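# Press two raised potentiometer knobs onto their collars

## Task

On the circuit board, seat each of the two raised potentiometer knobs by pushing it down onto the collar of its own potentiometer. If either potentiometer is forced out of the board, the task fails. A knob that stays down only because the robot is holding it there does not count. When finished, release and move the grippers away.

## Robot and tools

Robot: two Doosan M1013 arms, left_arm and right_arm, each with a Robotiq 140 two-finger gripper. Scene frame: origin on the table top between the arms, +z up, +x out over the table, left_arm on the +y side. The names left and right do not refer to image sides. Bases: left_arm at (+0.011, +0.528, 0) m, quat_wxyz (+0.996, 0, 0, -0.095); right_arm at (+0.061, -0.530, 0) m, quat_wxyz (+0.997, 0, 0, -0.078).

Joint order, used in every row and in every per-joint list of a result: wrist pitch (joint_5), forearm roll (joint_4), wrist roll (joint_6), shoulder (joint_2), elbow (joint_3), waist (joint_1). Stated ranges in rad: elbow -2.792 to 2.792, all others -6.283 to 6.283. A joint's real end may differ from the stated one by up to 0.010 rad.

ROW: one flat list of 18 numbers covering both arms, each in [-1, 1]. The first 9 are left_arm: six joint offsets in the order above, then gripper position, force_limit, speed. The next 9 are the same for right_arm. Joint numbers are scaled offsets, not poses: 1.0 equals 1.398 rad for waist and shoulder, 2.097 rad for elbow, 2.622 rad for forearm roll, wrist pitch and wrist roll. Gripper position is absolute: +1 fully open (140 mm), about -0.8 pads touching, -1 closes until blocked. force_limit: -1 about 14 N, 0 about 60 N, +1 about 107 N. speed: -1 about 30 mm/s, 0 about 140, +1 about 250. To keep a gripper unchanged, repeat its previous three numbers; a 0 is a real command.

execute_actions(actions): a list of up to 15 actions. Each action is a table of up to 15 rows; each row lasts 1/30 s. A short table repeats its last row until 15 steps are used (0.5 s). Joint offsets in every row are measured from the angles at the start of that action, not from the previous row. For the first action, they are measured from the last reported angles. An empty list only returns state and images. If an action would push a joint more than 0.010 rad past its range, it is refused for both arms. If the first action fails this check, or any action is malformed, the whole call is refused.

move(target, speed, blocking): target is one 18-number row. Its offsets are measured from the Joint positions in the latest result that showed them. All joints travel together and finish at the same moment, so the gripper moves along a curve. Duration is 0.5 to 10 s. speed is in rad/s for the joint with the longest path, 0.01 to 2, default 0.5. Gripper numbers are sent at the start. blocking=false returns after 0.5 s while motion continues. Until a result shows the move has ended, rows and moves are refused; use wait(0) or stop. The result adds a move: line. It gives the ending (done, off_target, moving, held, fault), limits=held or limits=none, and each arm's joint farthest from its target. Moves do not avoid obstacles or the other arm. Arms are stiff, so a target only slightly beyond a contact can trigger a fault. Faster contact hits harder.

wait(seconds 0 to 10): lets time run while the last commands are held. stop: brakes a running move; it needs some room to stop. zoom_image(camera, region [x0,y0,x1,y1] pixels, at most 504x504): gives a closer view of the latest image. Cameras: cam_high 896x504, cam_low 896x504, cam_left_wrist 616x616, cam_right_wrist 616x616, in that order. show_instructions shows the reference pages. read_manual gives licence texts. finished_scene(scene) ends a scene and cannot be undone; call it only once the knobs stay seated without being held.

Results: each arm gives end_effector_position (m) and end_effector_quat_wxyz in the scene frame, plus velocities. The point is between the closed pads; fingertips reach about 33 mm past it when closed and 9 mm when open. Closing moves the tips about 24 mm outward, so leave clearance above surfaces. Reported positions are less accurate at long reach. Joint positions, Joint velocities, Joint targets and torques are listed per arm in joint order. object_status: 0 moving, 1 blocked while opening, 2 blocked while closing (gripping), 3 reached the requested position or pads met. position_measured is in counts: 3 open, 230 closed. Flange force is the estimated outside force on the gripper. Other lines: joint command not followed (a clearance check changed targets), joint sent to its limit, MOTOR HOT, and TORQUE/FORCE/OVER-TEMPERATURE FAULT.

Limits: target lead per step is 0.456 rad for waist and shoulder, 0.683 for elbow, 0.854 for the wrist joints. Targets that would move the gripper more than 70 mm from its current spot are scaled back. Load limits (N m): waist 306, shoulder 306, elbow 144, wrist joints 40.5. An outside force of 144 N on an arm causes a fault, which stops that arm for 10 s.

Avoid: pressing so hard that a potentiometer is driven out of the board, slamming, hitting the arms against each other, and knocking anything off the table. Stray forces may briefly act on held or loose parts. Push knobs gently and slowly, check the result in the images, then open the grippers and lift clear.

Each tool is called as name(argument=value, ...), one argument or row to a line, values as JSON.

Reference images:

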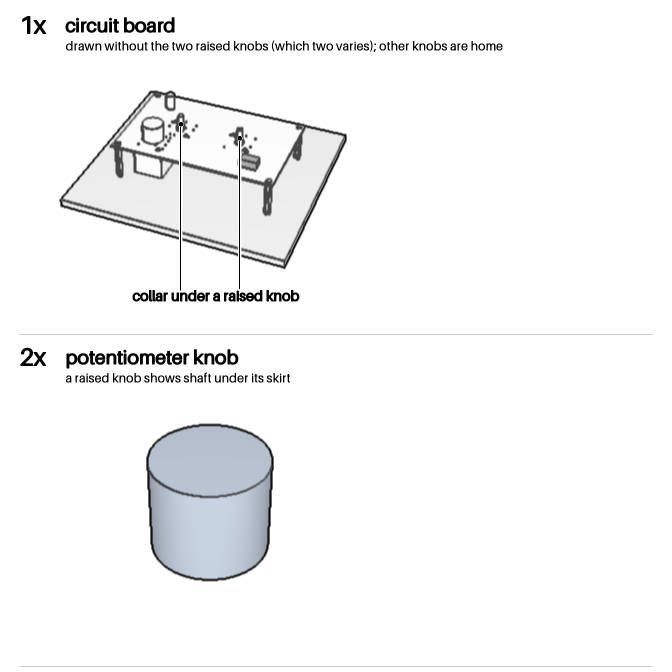

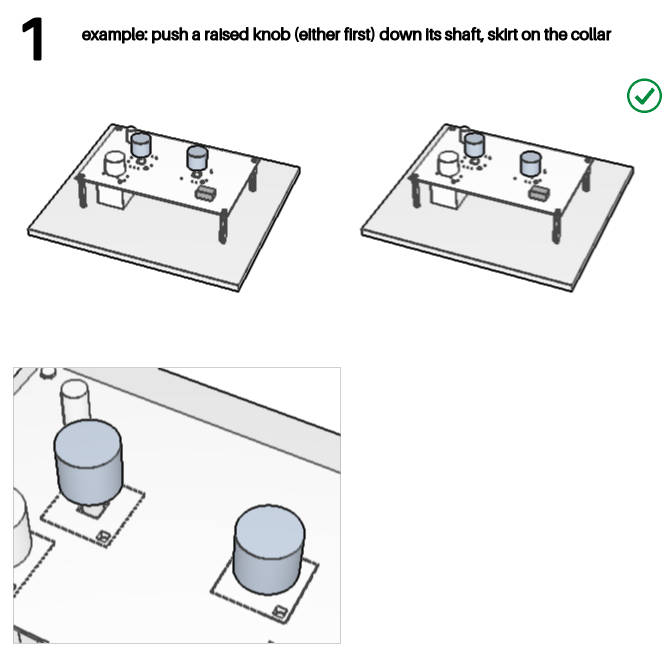

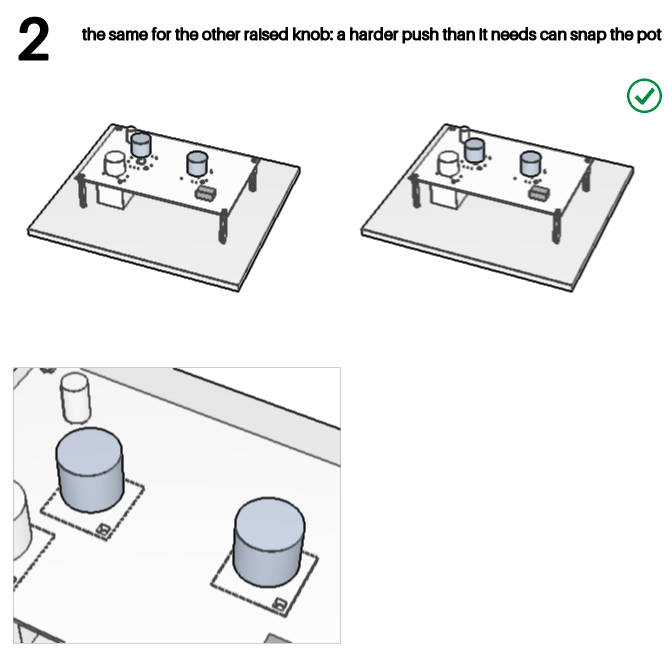

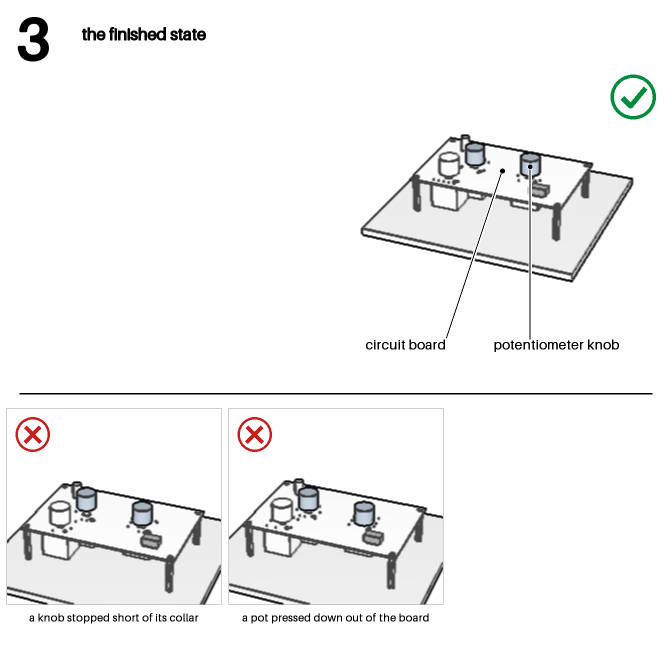

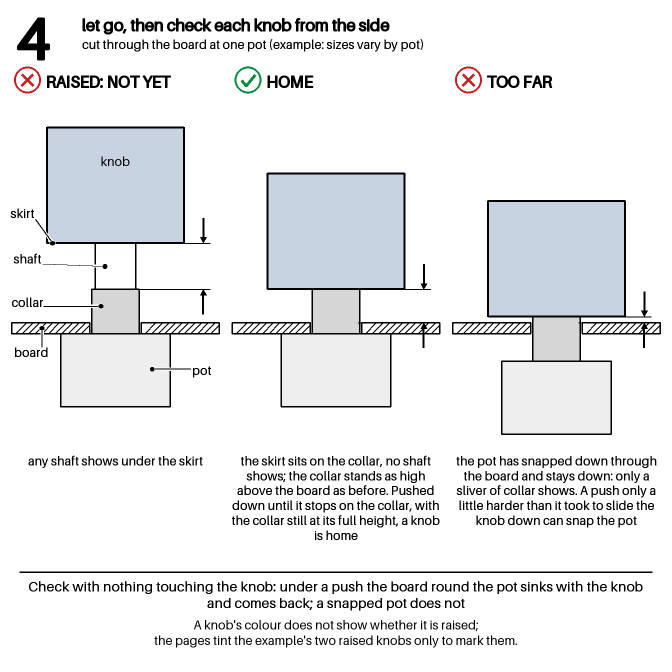

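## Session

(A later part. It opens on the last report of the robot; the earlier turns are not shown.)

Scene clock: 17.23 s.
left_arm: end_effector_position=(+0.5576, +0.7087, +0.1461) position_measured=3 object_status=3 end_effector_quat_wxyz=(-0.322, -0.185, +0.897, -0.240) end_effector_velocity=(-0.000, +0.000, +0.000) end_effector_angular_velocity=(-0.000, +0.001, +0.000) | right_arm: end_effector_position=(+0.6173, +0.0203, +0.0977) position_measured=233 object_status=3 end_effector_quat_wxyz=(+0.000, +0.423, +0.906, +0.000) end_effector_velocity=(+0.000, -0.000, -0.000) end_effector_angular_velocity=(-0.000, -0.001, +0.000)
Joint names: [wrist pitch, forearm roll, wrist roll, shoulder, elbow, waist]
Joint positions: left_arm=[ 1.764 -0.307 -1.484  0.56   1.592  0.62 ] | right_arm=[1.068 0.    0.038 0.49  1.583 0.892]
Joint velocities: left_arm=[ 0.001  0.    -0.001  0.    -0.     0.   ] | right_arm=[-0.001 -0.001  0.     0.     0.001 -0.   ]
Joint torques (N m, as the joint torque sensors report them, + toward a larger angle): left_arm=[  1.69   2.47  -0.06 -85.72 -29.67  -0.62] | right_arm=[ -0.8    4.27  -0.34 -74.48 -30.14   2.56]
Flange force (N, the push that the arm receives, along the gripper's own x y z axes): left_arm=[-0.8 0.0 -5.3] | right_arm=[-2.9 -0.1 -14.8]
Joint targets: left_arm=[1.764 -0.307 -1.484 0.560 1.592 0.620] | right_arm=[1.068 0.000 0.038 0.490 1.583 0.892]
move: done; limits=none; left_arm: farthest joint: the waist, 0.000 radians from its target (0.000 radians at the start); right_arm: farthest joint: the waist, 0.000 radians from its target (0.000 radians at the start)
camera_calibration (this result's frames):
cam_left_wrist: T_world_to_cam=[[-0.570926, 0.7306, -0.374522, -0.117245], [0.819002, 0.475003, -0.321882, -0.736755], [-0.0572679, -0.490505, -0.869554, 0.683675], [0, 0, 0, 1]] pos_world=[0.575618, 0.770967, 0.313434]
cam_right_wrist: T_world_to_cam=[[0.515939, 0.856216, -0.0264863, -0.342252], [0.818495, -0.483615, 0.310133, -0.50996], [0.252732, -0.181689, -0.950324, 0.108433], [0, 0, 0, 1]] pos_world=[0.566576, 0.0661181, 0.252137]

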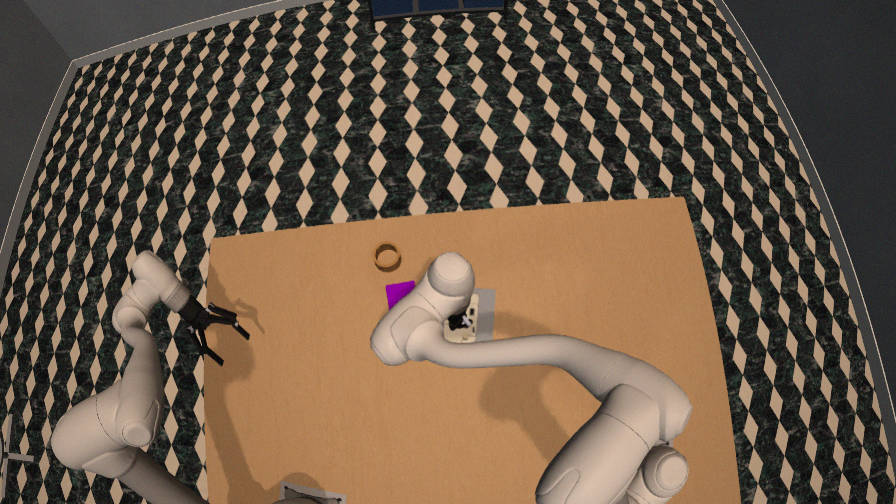

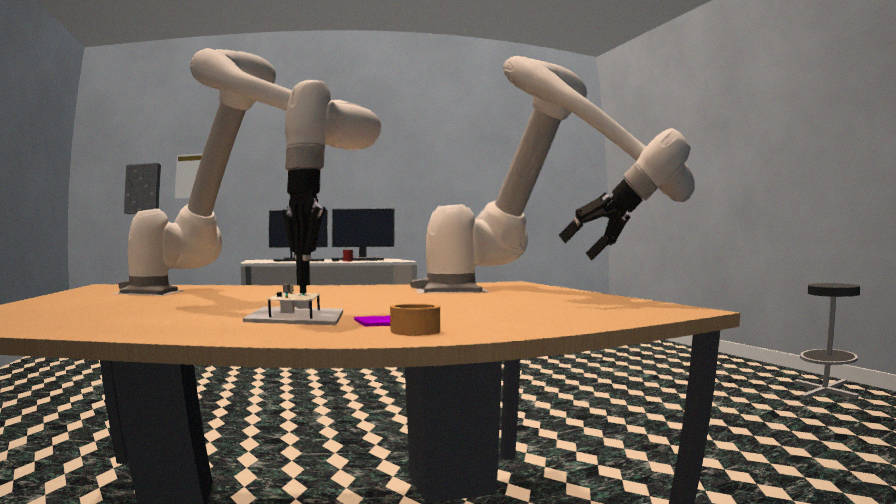

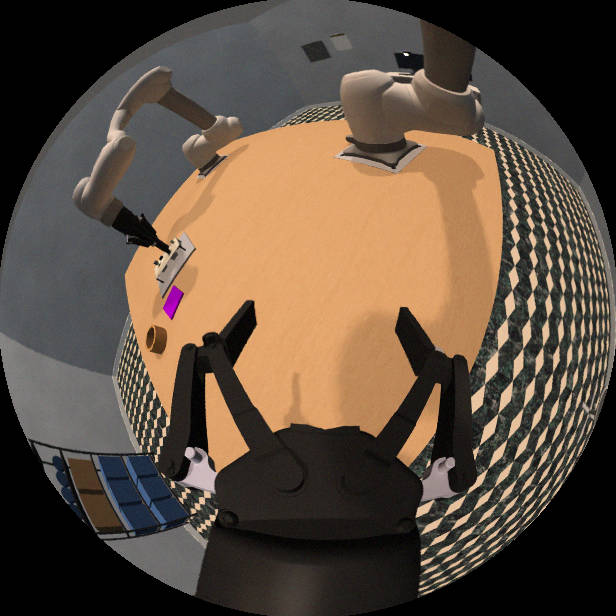

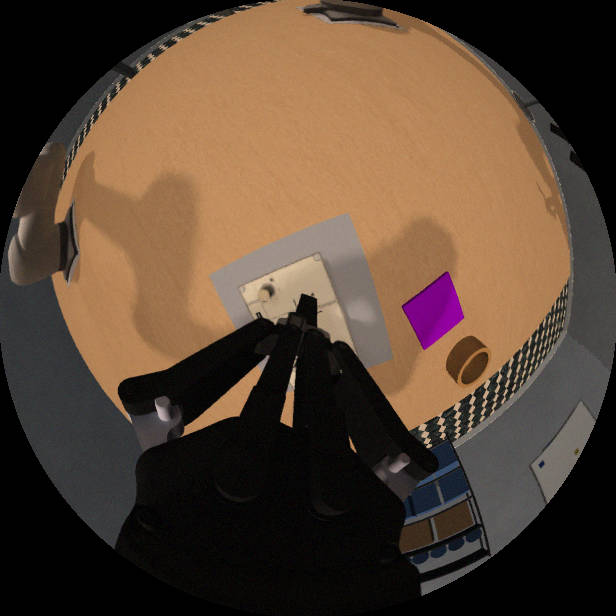

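move(
  target=[0,0,0,0,0,0,1,0,0, -0.001208,0,0,0.001078,0.000792,0,-1,0,0],
  speed=0.01,
)

zoom_image(
  camera="cam_low",
  region=[270, 260, 330, 310],
)

Scene clock: 18.40 s.
left_arm: end_effector_position=(+0.5576, +0.7087, +0.1461) position_measured=3 object_status=3 end_effector_quat_wxyz=(-0.322, -0.185, +0.897, -0.240) end_effector_velocity=(+0.001, +0.000, +0.000) end_effector_angular_velocity=(+0.001, -0.001, -0.000) | right_arm: end_effector_position=(+0.6172, +0.0202, +0.0957) position_measured=233 object_status=3 end_effector_quat_wxyz=(+0.000, +0.423, +0.906, +0.000) end_effector_velocity=(+0.000, +0.000, +0.000) end_effector_angular_velocity=(+0.001, -0.000, -0.000)
Joint names: [wrist pitch, forearm roll, wrist roll, shoulder, elbow, waist]
Joint positions: left_arm=[ 1.764 -0.307 -1.484  0.56   1.592  0.62 ] | right_arm=[1.065 0.    0.038 0.492 1.585 0.892]
Joint velocities: left_arm=[-0.    -0.    -0.     0.    -0.001 -0.   ] | right_arm=[-0.     0.001  0.     0.    -0.     0.   ]
Joint torques (N m, as the joint torque sensors report them, + toward a larger angle): left_arm=[  1.78   2.4   -0.16 -84.97 -29.44  -1.43] | right_arm=[ -0.44   3.78  -0.09 -76.66 -29.03   3.51]
Flange force (N, the push that the arm receives, along the gripper's own x y z axes): left_arm=[0.2 0.6 -5.6] | right_arm=[-3.9 5.1 -13.5]
Joint targets: left_arm=[1.764 -0.307 -1.484 0.560 1.592 0.620] | right_arm=[1.065 0.000 0.038 0.492 1.585 0.892]
move: done; limits=none; left_arm: farthest joint: the waist, 0.000 radians from its target (0.000 radians at the start); right_arm: farthest joint: the waist, 0.000 radians from its target (0.000 radians at the start)
camera_calibration (this result's frames):
cam_left_wrist: T_world_to_cam=[[-0.570926, 0.7306, -0.374522, -0.117245], [0.819002, 0.475003, -0.321882, -0.736755], [-0.0572679, -0.490505, -0.869554, 0.683675], [0, 0, 0, 1]] pos_world=[0.575618, 0.770967, 0.313434]
cam_right_wrist: T_world_to_cam=[[0.515939, 0.856216, -0.0264858, -0.342275], [0.818495, -0.483615, 0.310133, -0.509341], [0.252732, -0.181688, -0.950324, 0.106564], [0, 0, 0, 1]] pos_world=[0.566553, 0.0660976, 0.250169]

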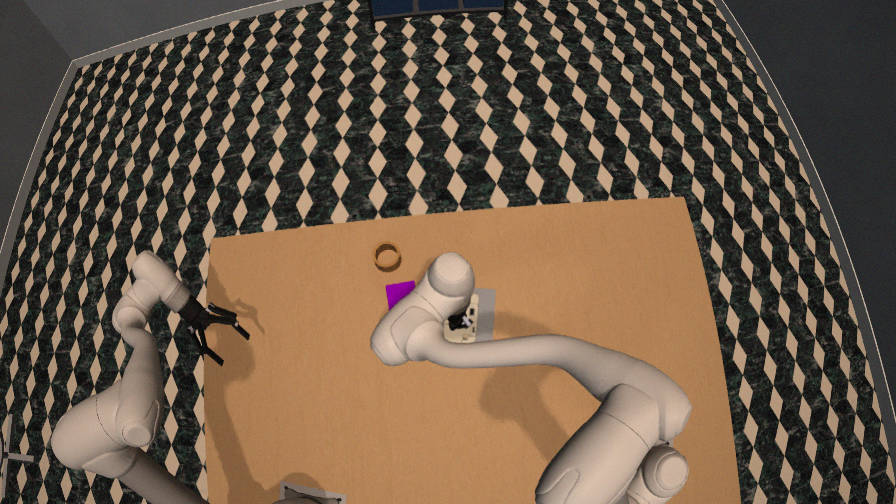

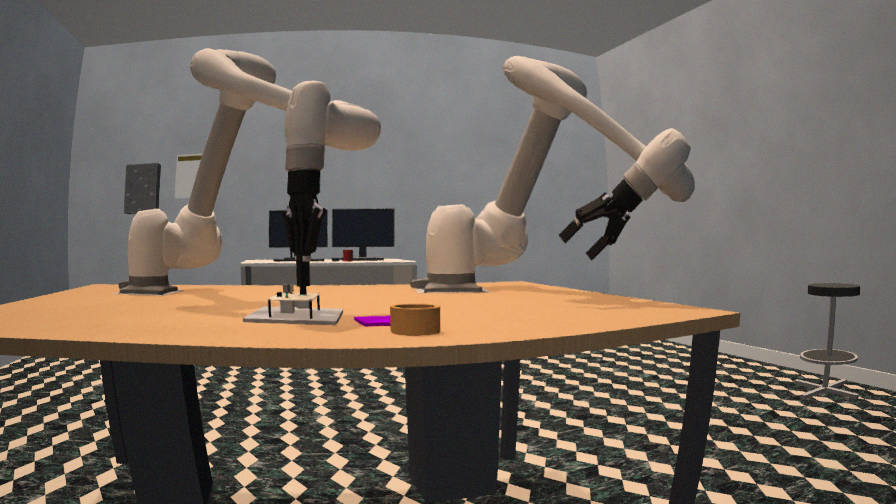

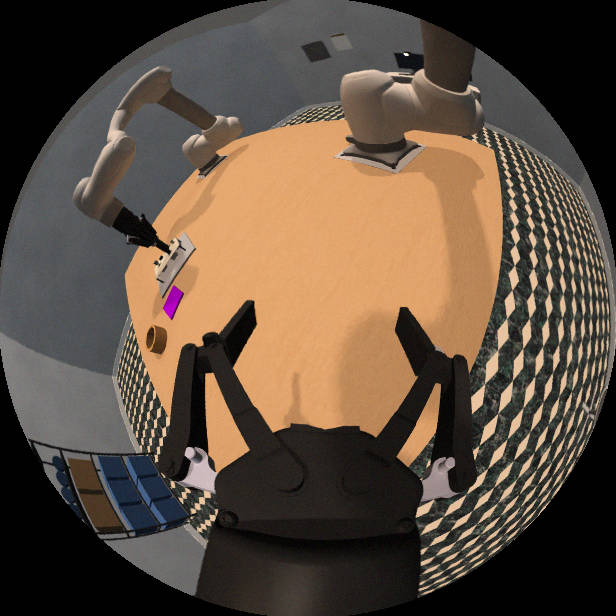

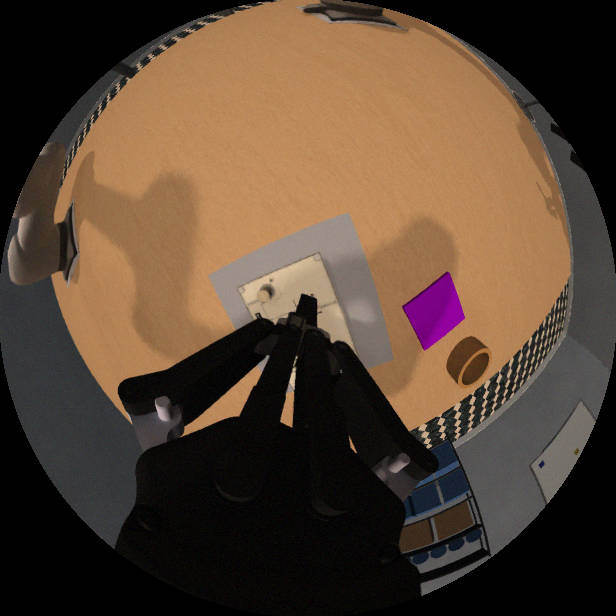

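Region (270, 260, 330, 310) of cam_low's 896x504 image, scaled by 8.400, with more detail than that image has.

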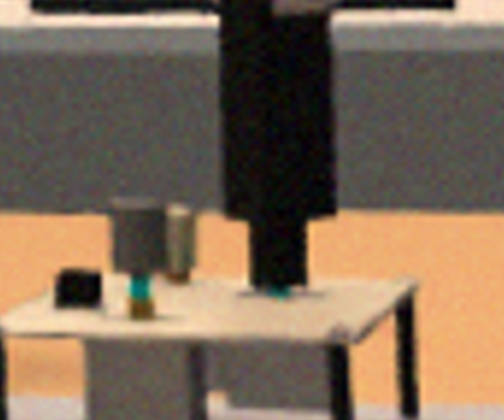

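move(
  target=[0,0,0,0,0,0,1,0,0, -0.000906,0,0,0.000809,0.000594,0,-1,0,0],
  speed=0.01,
)

wait(
  seconds=0,
)

zoom_image(
  camera="cam_low",
  region=[270, 260, 330, 310],
)

Scene clock: 19.57 s.
left_arm: end_effector_position=(+0.5576, +0.7087, +0.1461) position_measured=3 object_status=3 end_effector_quat_wxyz=(-0.322, -0.185, +0.897, -0.240) end_effector_velocity=(+0.000, -0.000, +0.001) end_effector_angular_velocity=(-0.000, -0.000, -0.001) | right_arm: end_effector_position=(+0.6172, +0.0202, +0.0942) position_measured=233 object_status=3 end_effector_quat_wxyz=(+0.000, +0.423, +0.906, +0.000) end_effector_velocity=(-0.000, -0.000, -0.000) end_effector_angular_velocity=(-0.000, +0.001, -0.001)
Joint names: [wrist pitch, forearm roll, wrist roll, shoulder, elbow, waist]
Joint positions: left_arm=[ 1.764 -0.307 -1.484  0.56   1.592  0.62 ] | right_arm=[1.062 0.    0.038 0.493 1.586 0.892]
Joint velocities: left_arm=[ 0.001  0.     0.     0.    -0.001 -0.001] | right_arm=[-0.  0.  0.  0.  0.  0.]
Joint torques (N m, as the joint torque sensors report them, + toward a larger angle): left_arm=[  1.64   2.38   0.04 -83.95 -29.38  -0.21] | right_arm=[ -0.69   3.73  -0.09 -75.21 -29.06   2.68]
Flange force (N, the push that the arm receives, along the gripper's own x y z axes): left_arm=[1.7 -1.2 -5.3] | right_arm=[-3.1 3.0 -14.8]
Joint targets: left_arm=[1.764 -0.307 -1.484 0.560 1.592 0.620] | right_arm=[1.062 0.000 0.038 0.493 1.586 0.892]
move: done; limits=none; left_arm: farthest joint: the waist, 0.000 radians from its target (0.000 radians at the start); right_arm: farthest joint: the waist, 0.000 radians from its target (0.000 radians at the start)
camera_calibration (this result's frames):
cam_left_wrist: T_world_to_cam=[[-0.570926, 0.7306, -0.374522, -0.117245], [0.819002, 0.475003, -0.321882, -0.736755], [-0.057268, -0.490505, -0.869554, 0.683675], [0, 0, 0, 1]] pos_world=[0.575618, 0.770967, 0.313434]
cam_right_wrist: T_world_to_cam=[[0.515939, 0.856216, -0.0264859, -0.342289], [0.818495, -0.483615, 0.310134, -0.508876], [0.252732, -0.181689, -0.950324, 0.105163], [0, 0, 0, 1]] pos_world=[0.566534, 0.0660798, 0.248693]

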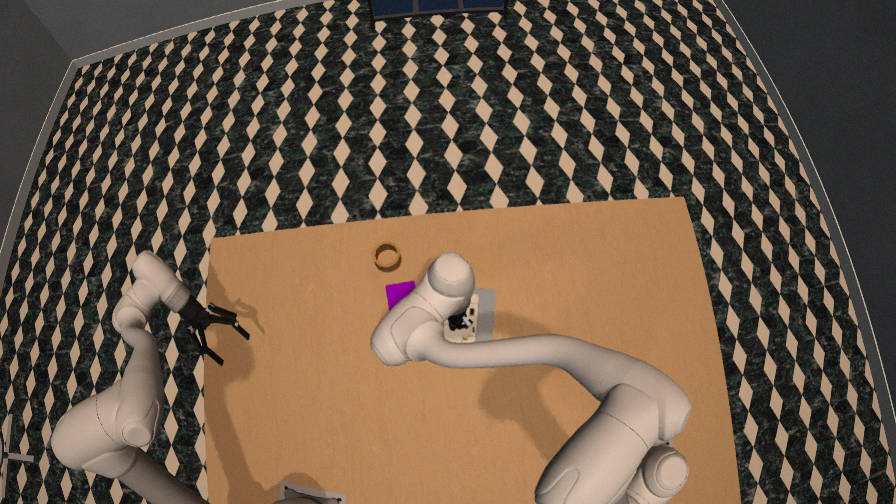

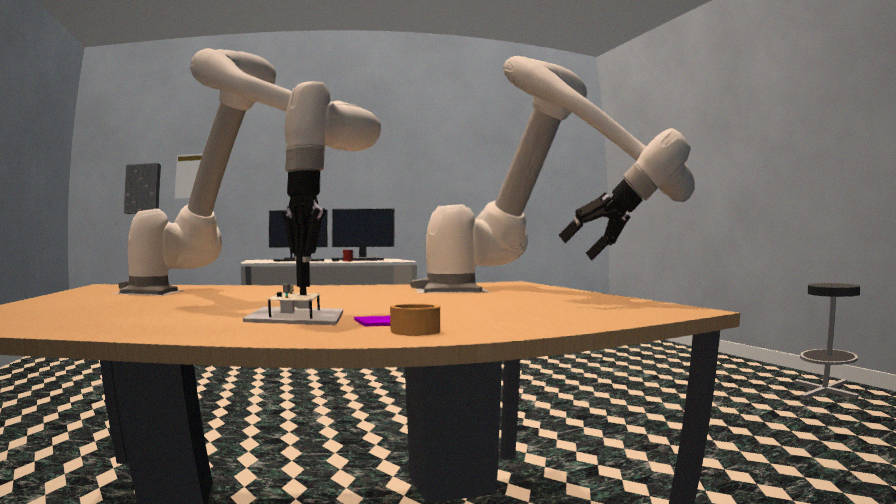

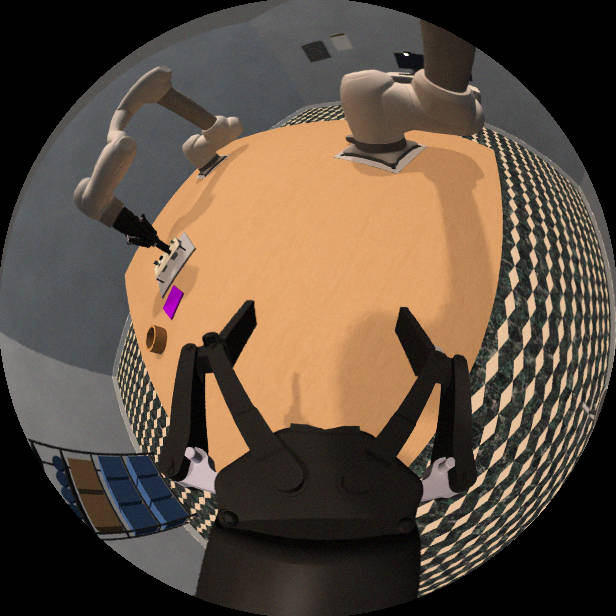

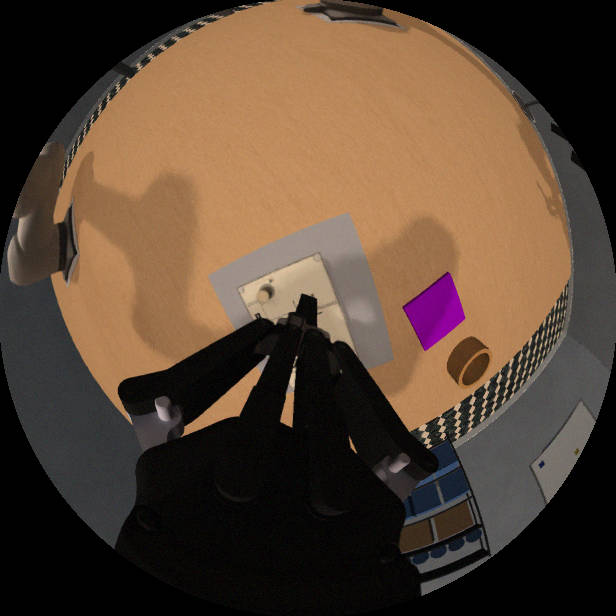

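Scene clock: 19.57 s.
left_arm: end_effector_position=(+0.5576, +0.7087, +0.1461) position_measured=3 object_status=3 end_effector_quat_wxyz=(-0.322, -0.185, +0.897, -0.240) end_effector_velocity=(+0.000, -0.000, +0.001) end_effector_angular_velocity=(-0.000, -0.000, -0.001) | right_arm: end_effector_position=(+0.6172, +0.0202, +0.0942) position_measured=233 object_status=3 end_effector_quat_wxyz=(+0.000, +0.423, +0.906, +0.000) end_effector_velocity=(-0.000, -0.000, -0.000) end_effector_angular_velocity=(-0.000, +0.001, -0.001)
Joint names: [wrist pitch, forearm roll, wrist roll, shoulder, elbow, waist]
Joint positions: left_arm=[ 1.764 -0.307 -1.484  0.56   1.592  0.62 ] | right_arm=[1.062 0.    0.038 0.493 1.586 0.892]
Joint velocities: left_arm=[ 0.001  0.     0.     0.    -0.001 -0.001] | right_arm=[-0.  0.  0.  0.  0.  0.]
Joint torques (N m, as the joint torque sensors report them, + toward a larger angle): left_arm=[  1.64   2.38   0.04 -83.95 -29.38  -0.21] | right_arm=[ -0.69   3.73  -0.09 -75.21 -29.06   2.68]
Flange force (N, the push that the arm receives, along the gripper's own x y z axes): left_arm=[1.7 -1.2 -5.3] | right_arm=[-3.1 3.0 -14.8]
Joint targets: left_arm=[1.764 -0.307 -1.484 0.560 1.592 0.620] | right_arm=[1.062 0.000 0.038 0.493 1.586 0.892]
camera_calibration (this result's frames):
cam_left_wrist: T_world_to_cam=[[-0.570926, 0.7306, -0.374522, -0.117245], [0.819002, 0.475003, -0.321882, -0.736755], [-0.057268, -0.490505, -0.869554, 0.683675], [0, 0, 0, 1]] pos_world=[0.575618, 0.770967, 0.313434]
cam_right_wrist: T_world_to_cam=[[0.515939, 0.856216, -0.0264859, -0.342289], [0.818495, -0.483615, 0.310134, -0.508876], [0.252732, -0.181689, -0.950324, 0.105163], [0, 0, 0, 1]] pos_world=[0.566534, 0.0660798, 0.248693]

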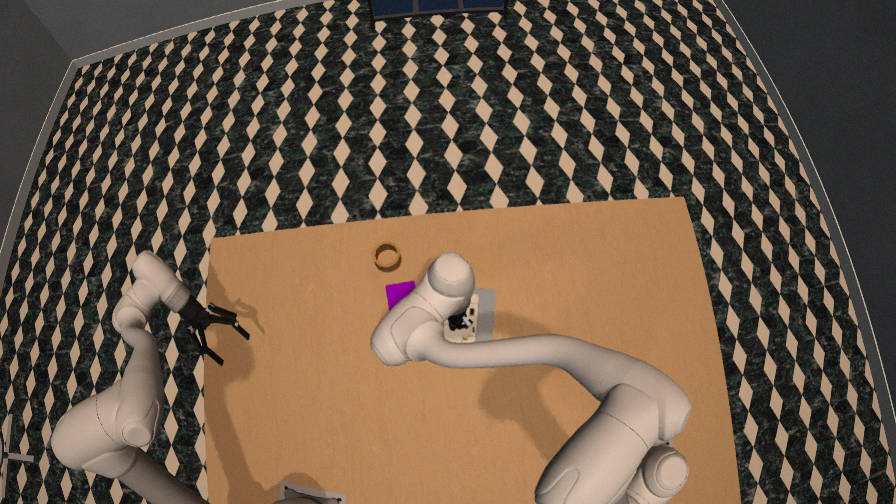

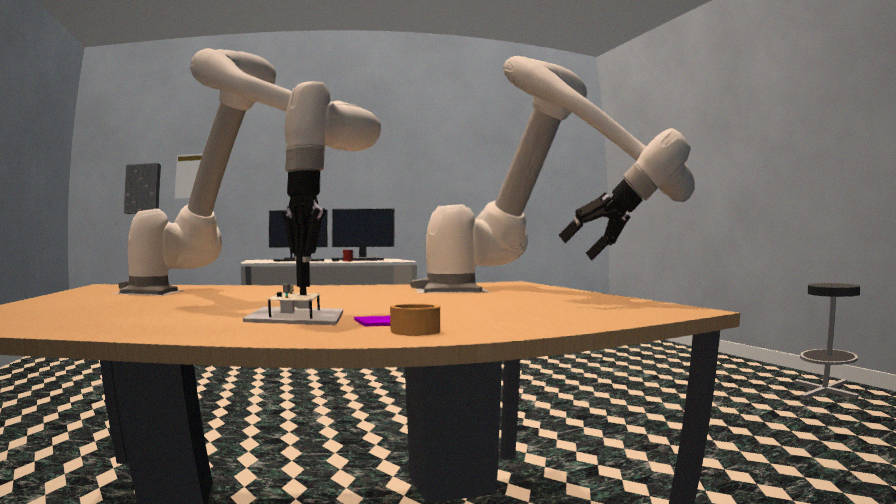

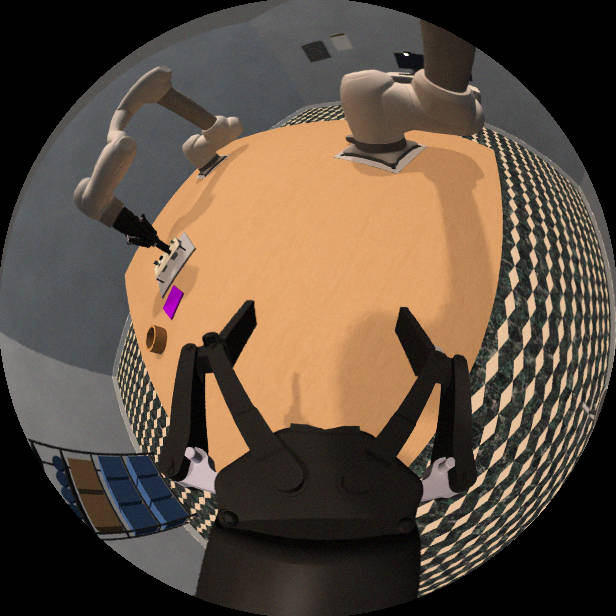

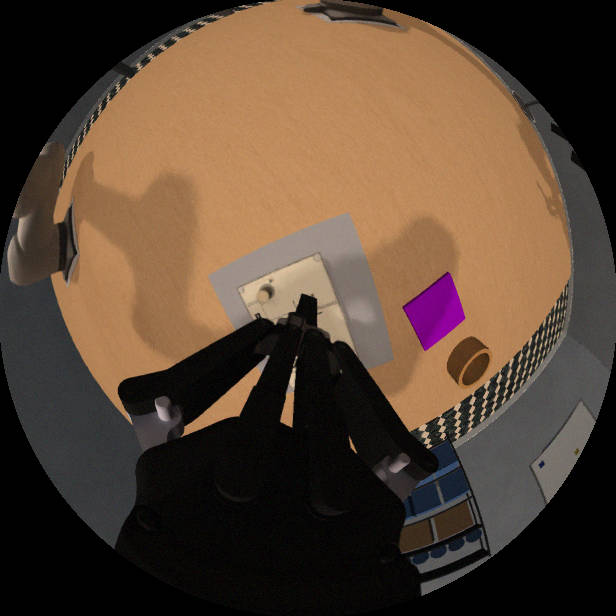

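Region (270, 260, 330, 310) of cam_low's 896x504 image, scaled by 8.400, with more detail than that image has.

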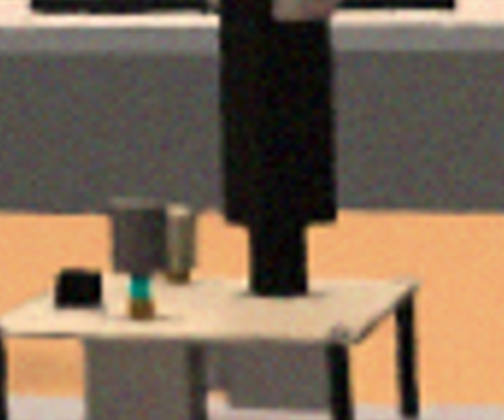

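move(
  target=[0,0,0,0,0,0,1,0,0, 0.0032,0,0,-0.00286,-0.0021,0,-1,0,0],
  speed=0.02,
)

zoom_image(
  camera="cam_low",
  region=[280, 270, 320, 305],
)

Scene clock: 20.47 s.
left_arm: end_effector_position=(+0.5576, +0.7087, +0.1461) position_measured=3 object_status=3 end_effector_quat_wxyz=(-0.322, -0.185, +0.897, -0.240) end_effector_velocity=(+0.001, -0.000, +0.000) end_effector_angular_velocity=(+0.000, -0.000, -0.000) | right_arm: end_effector_position=(+0.6173, +0.0203, +0.0994) position_measured=233 object_status=3 end_effector_quat_wxyz=(+0.000, +0.423, +0.906, +0.000) end_effector_velocity=(+0.000, -0.000, +0.001) end_effector_angular_velocity=(-0.000, -0.000, -0.001)
Joint names: [wrist pitch, forearm roll, wrist roll, shoulder, elbow, waist]
Joint positions: left_arm=[ 1.764 -0.307 -1.484  0.56   1.592  0.62 ] | right_arm=[1.071 0.    0.038 0.489 1.582 0.892]
Joint velocities: left_arm=[ 0.001  0.    -0.     0.    -0.001 -0.001] | right_arm=[ 0.001 -0.     0.001 -0.001 -0.001 -0.   ]
Joint torques (N m, as the joint torque sensors report them, + toward a larger angle): left_arm=[  1.7    2.25   0.11 -84.78 -29.63  -1.16] | right_arm=[  0.07   4.14  -0.08 -87.82 -36.79  -0.36]
Flange force (N, the push that the arm receives, along the gripper's own x y z axes): left_arm=[0.9 0.1 -5.8] | right_arm=[0.8 3.2 2.6]
Joint targets: left_arm=[1.764 -0.307 -1.484 0.560 1.592 0.620] | right_arm=[1.071 0.000 0.038 0.489 1.582 0.892]
move: done; limits=none; left_arm: farthest joint: the waist, 0.000 radians from its target (0.000 radians at the start); right_arm: farthest joint: the waist, 0.000 radians from its target (0.000 radians at the start)
camera_calibration (this result's frames):
cam_left_wrist: T_world_to_cam=[[-0.570926, 0.7306, -0.374522, -0.117245], [0.819002, 0.475003, -0.321882, -0.736755], [-0.0572678, -0.490505, -0.869554, 0.683675], [0, 0, 0, 1]] pos_world=[0.575618, 0.770967, 0.313434]
cam_right_wrist: T_world_to_cam=[[0.515938, 0.856215, -0.0265336, -0.342209], [0.818506, -0.483605, 0.310119, -0.510508], [0.252697, -0.18172, -0.950327, 0.110107], [0, 0, 0, 1]] pos_world=[0.566589, 0.0661293, 0.253876]

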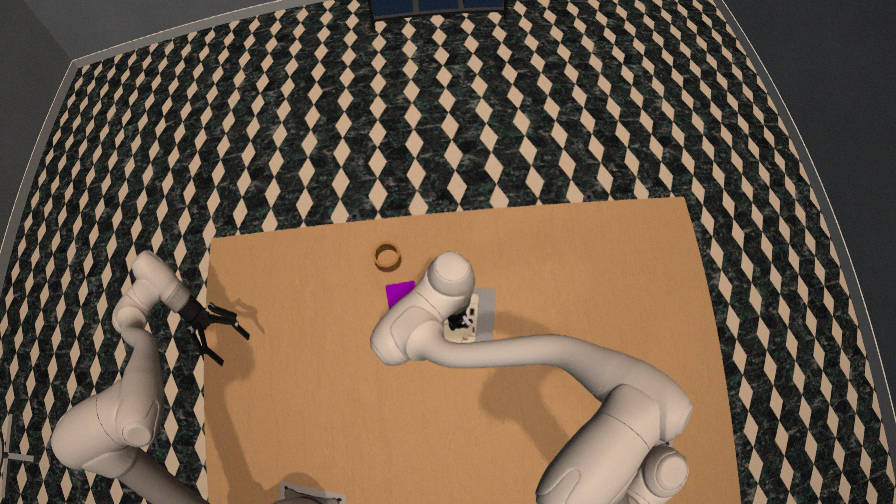

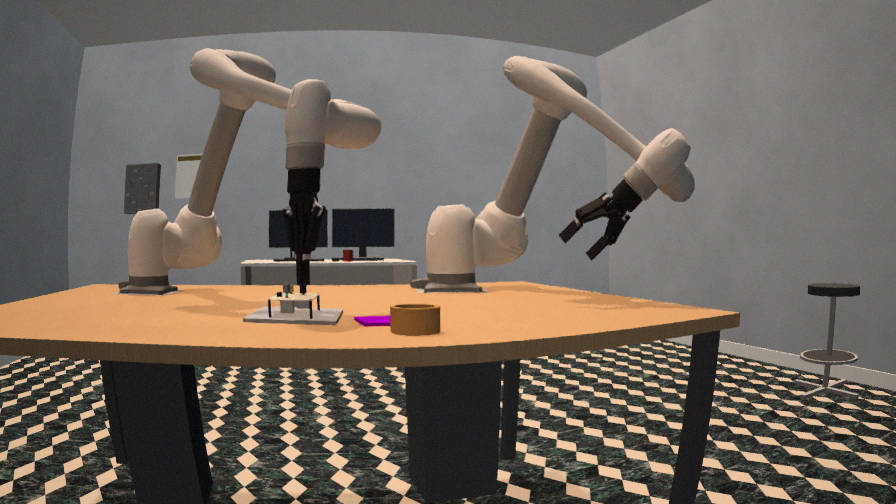

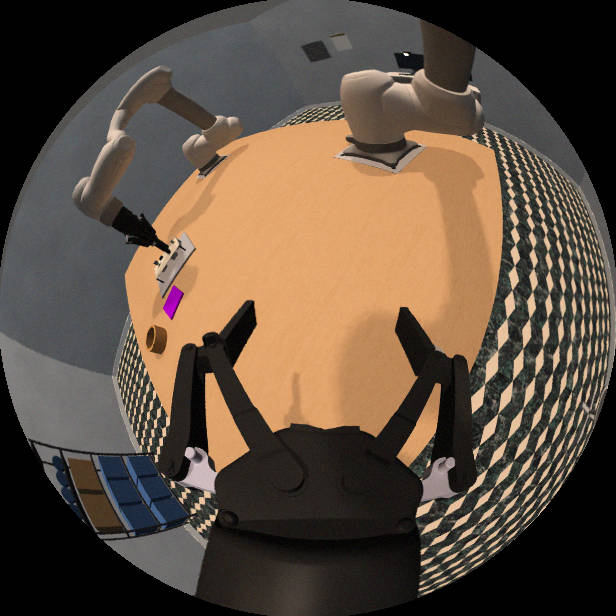

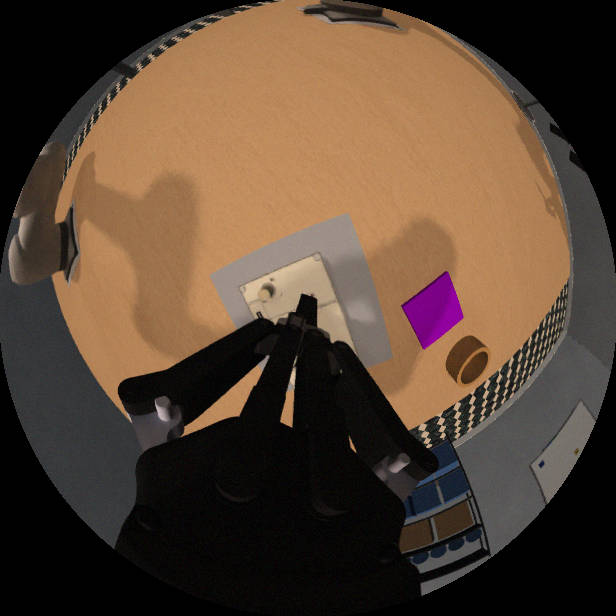

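Region (280, 270, 320, 305) of cam_low's 896x504 image, scaled by 12.600, with more detail than that image has; it fills the top 441 rows of this view, and the rest is white.

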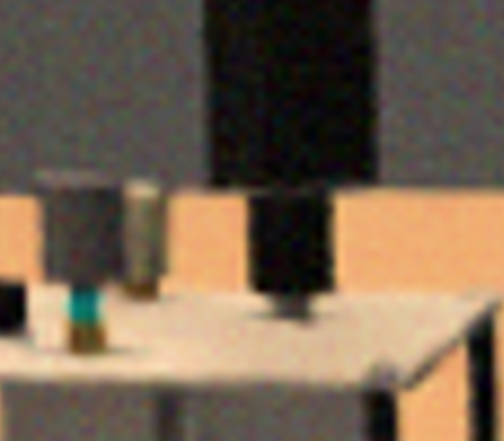

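zoom_image(
  camera="cam_low",
  region=[270, 260, 330, 310],
)

zoom_image(
  camera="cam_low",
  region=[292, 280, 316, 300],
)

Region (270, 260, 330, 310) of cam_low's 896x504 image, scaled by 8.400, with more detail than that image has.

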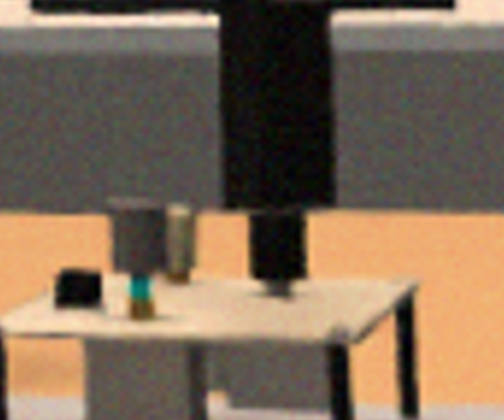

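Region (292, 280, 316, 300) of cam_low's 896x504 image, scaled by 21.000, with more detail than that image has.

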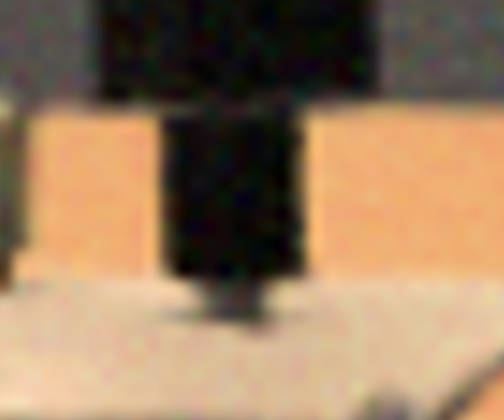

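move(
  target=[0,0,0,0,0,0,1,0,0, -0.00314,0,0,0.0028,0.00206,0,-1,0,0],
  speed=0.01,
)

Scene clock: 22.30 s.
left_arm: end_effector_position=(+0.5576, +0.7087, +0.1461) position_measured=3 object_status=3 end_effector_quat_wxyz=(-0.322, -0.185, +0.897, -0.240) end_effector_velocity=(-0.000, -0.000, +0.000) end_effector_angular_velocity=(+0.000, -0.000, -0.000) | right_arm: end_effector_position=(+0.6172, +0.0202, +0.0943) position_measured=233 object_status=3 end_effector_quat_wxyz=(+0.000, +0.423, +0.906, +0.000) end_effector_velocity=(+0.000, -0.000, -0.001) end_effector_angular_velocity=(+0.000, -0.000, +0.000)
Joint names: [wrist pitch, forearm roll, wrist roll, shoulder, elbow, waist]
Joint positions: left_arm=[ 1.764 -0.307 -1.484  0.56   1.592  0.62 ] | right_arm=[1.062 0.    0.038 0.493 1.586 0.892]
Joint velocities: left_arm=[-0.     0.     0.    -0.001  0.001  0.   ] | right_arm=[-0.001 -0.    -0.     0.     0.001 -0.   ]
Joint torques (N m, as the joint torque sensors report them, + toward a larger angle): left_arm=[  1.79   2.32   0.1  -84.49 -29.79  -0.82] | right_arm=[ -0.26   4.31   0.02 -73.74 -29.34   2.86]
Flange force (N, the push that the arm receives, along the gripper's own x y z axes): left_arm=[1.3 -0.1 -4.4] | right_arm=[-3.7 -0.1 -15.2]
Joint targets: left_arm=[1.764 -0.307 -1.484 0.560 1.592 0.620] | right_arm=[1.062 0.000 0.038 0.493 1.586 0.892]
move: done; limits=none; left_arm: farthest joint: the waist, 0.000 radians from its target (0.000 radians at the start); right_arm: farthest joint: the waist, 0.000 radians from its target (0.000 radians at the start)
camera_calibration (this result's frames):
cam_right_wrist: T_world_to_cam=[[0.51594, 0.856216, -0.0264576, -0.342299], [0.818488, -0.483622, 0.310142, -0.508904], [0.252753, -0.18167, -0.950322, 0.105237], [0, 0, 0, 1]] pos_world=[0.566538, 0.0660833, 0.248785]

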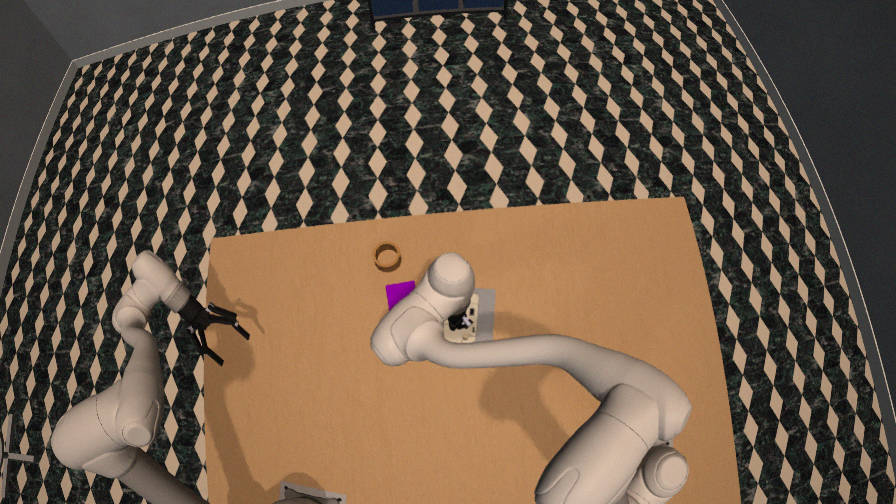

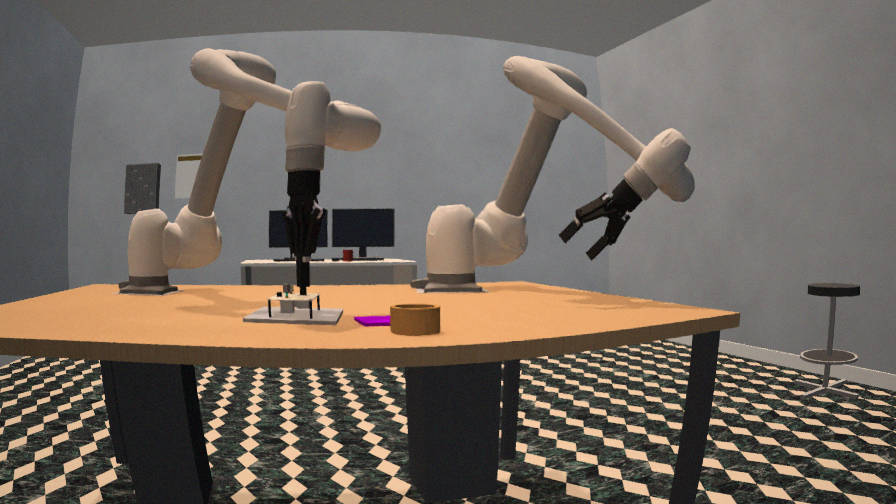

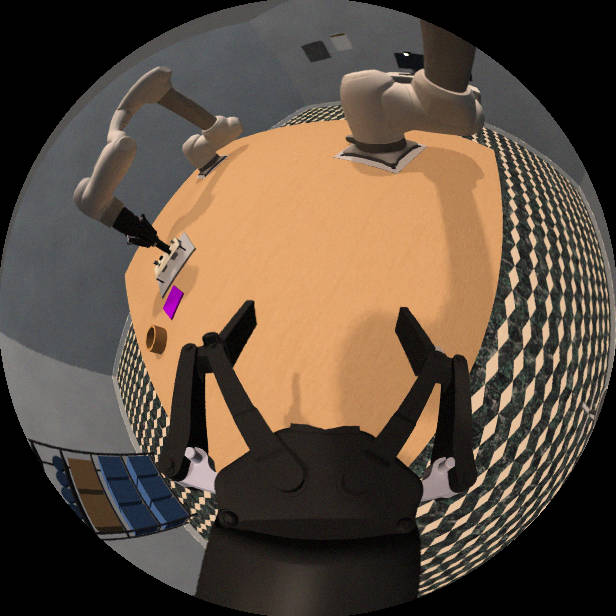

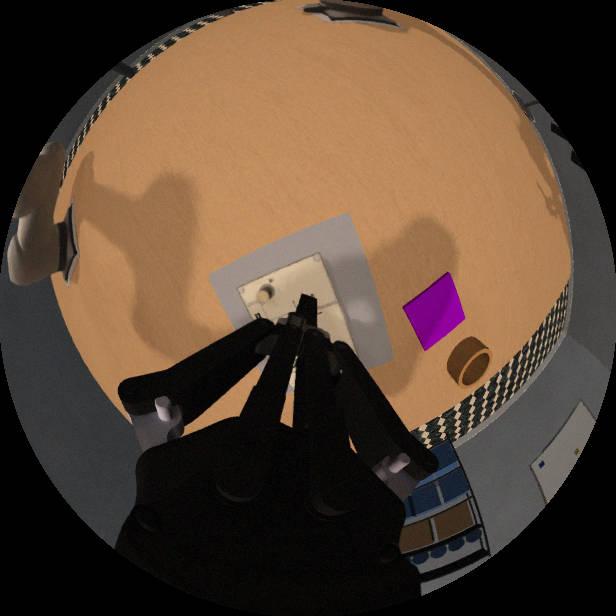

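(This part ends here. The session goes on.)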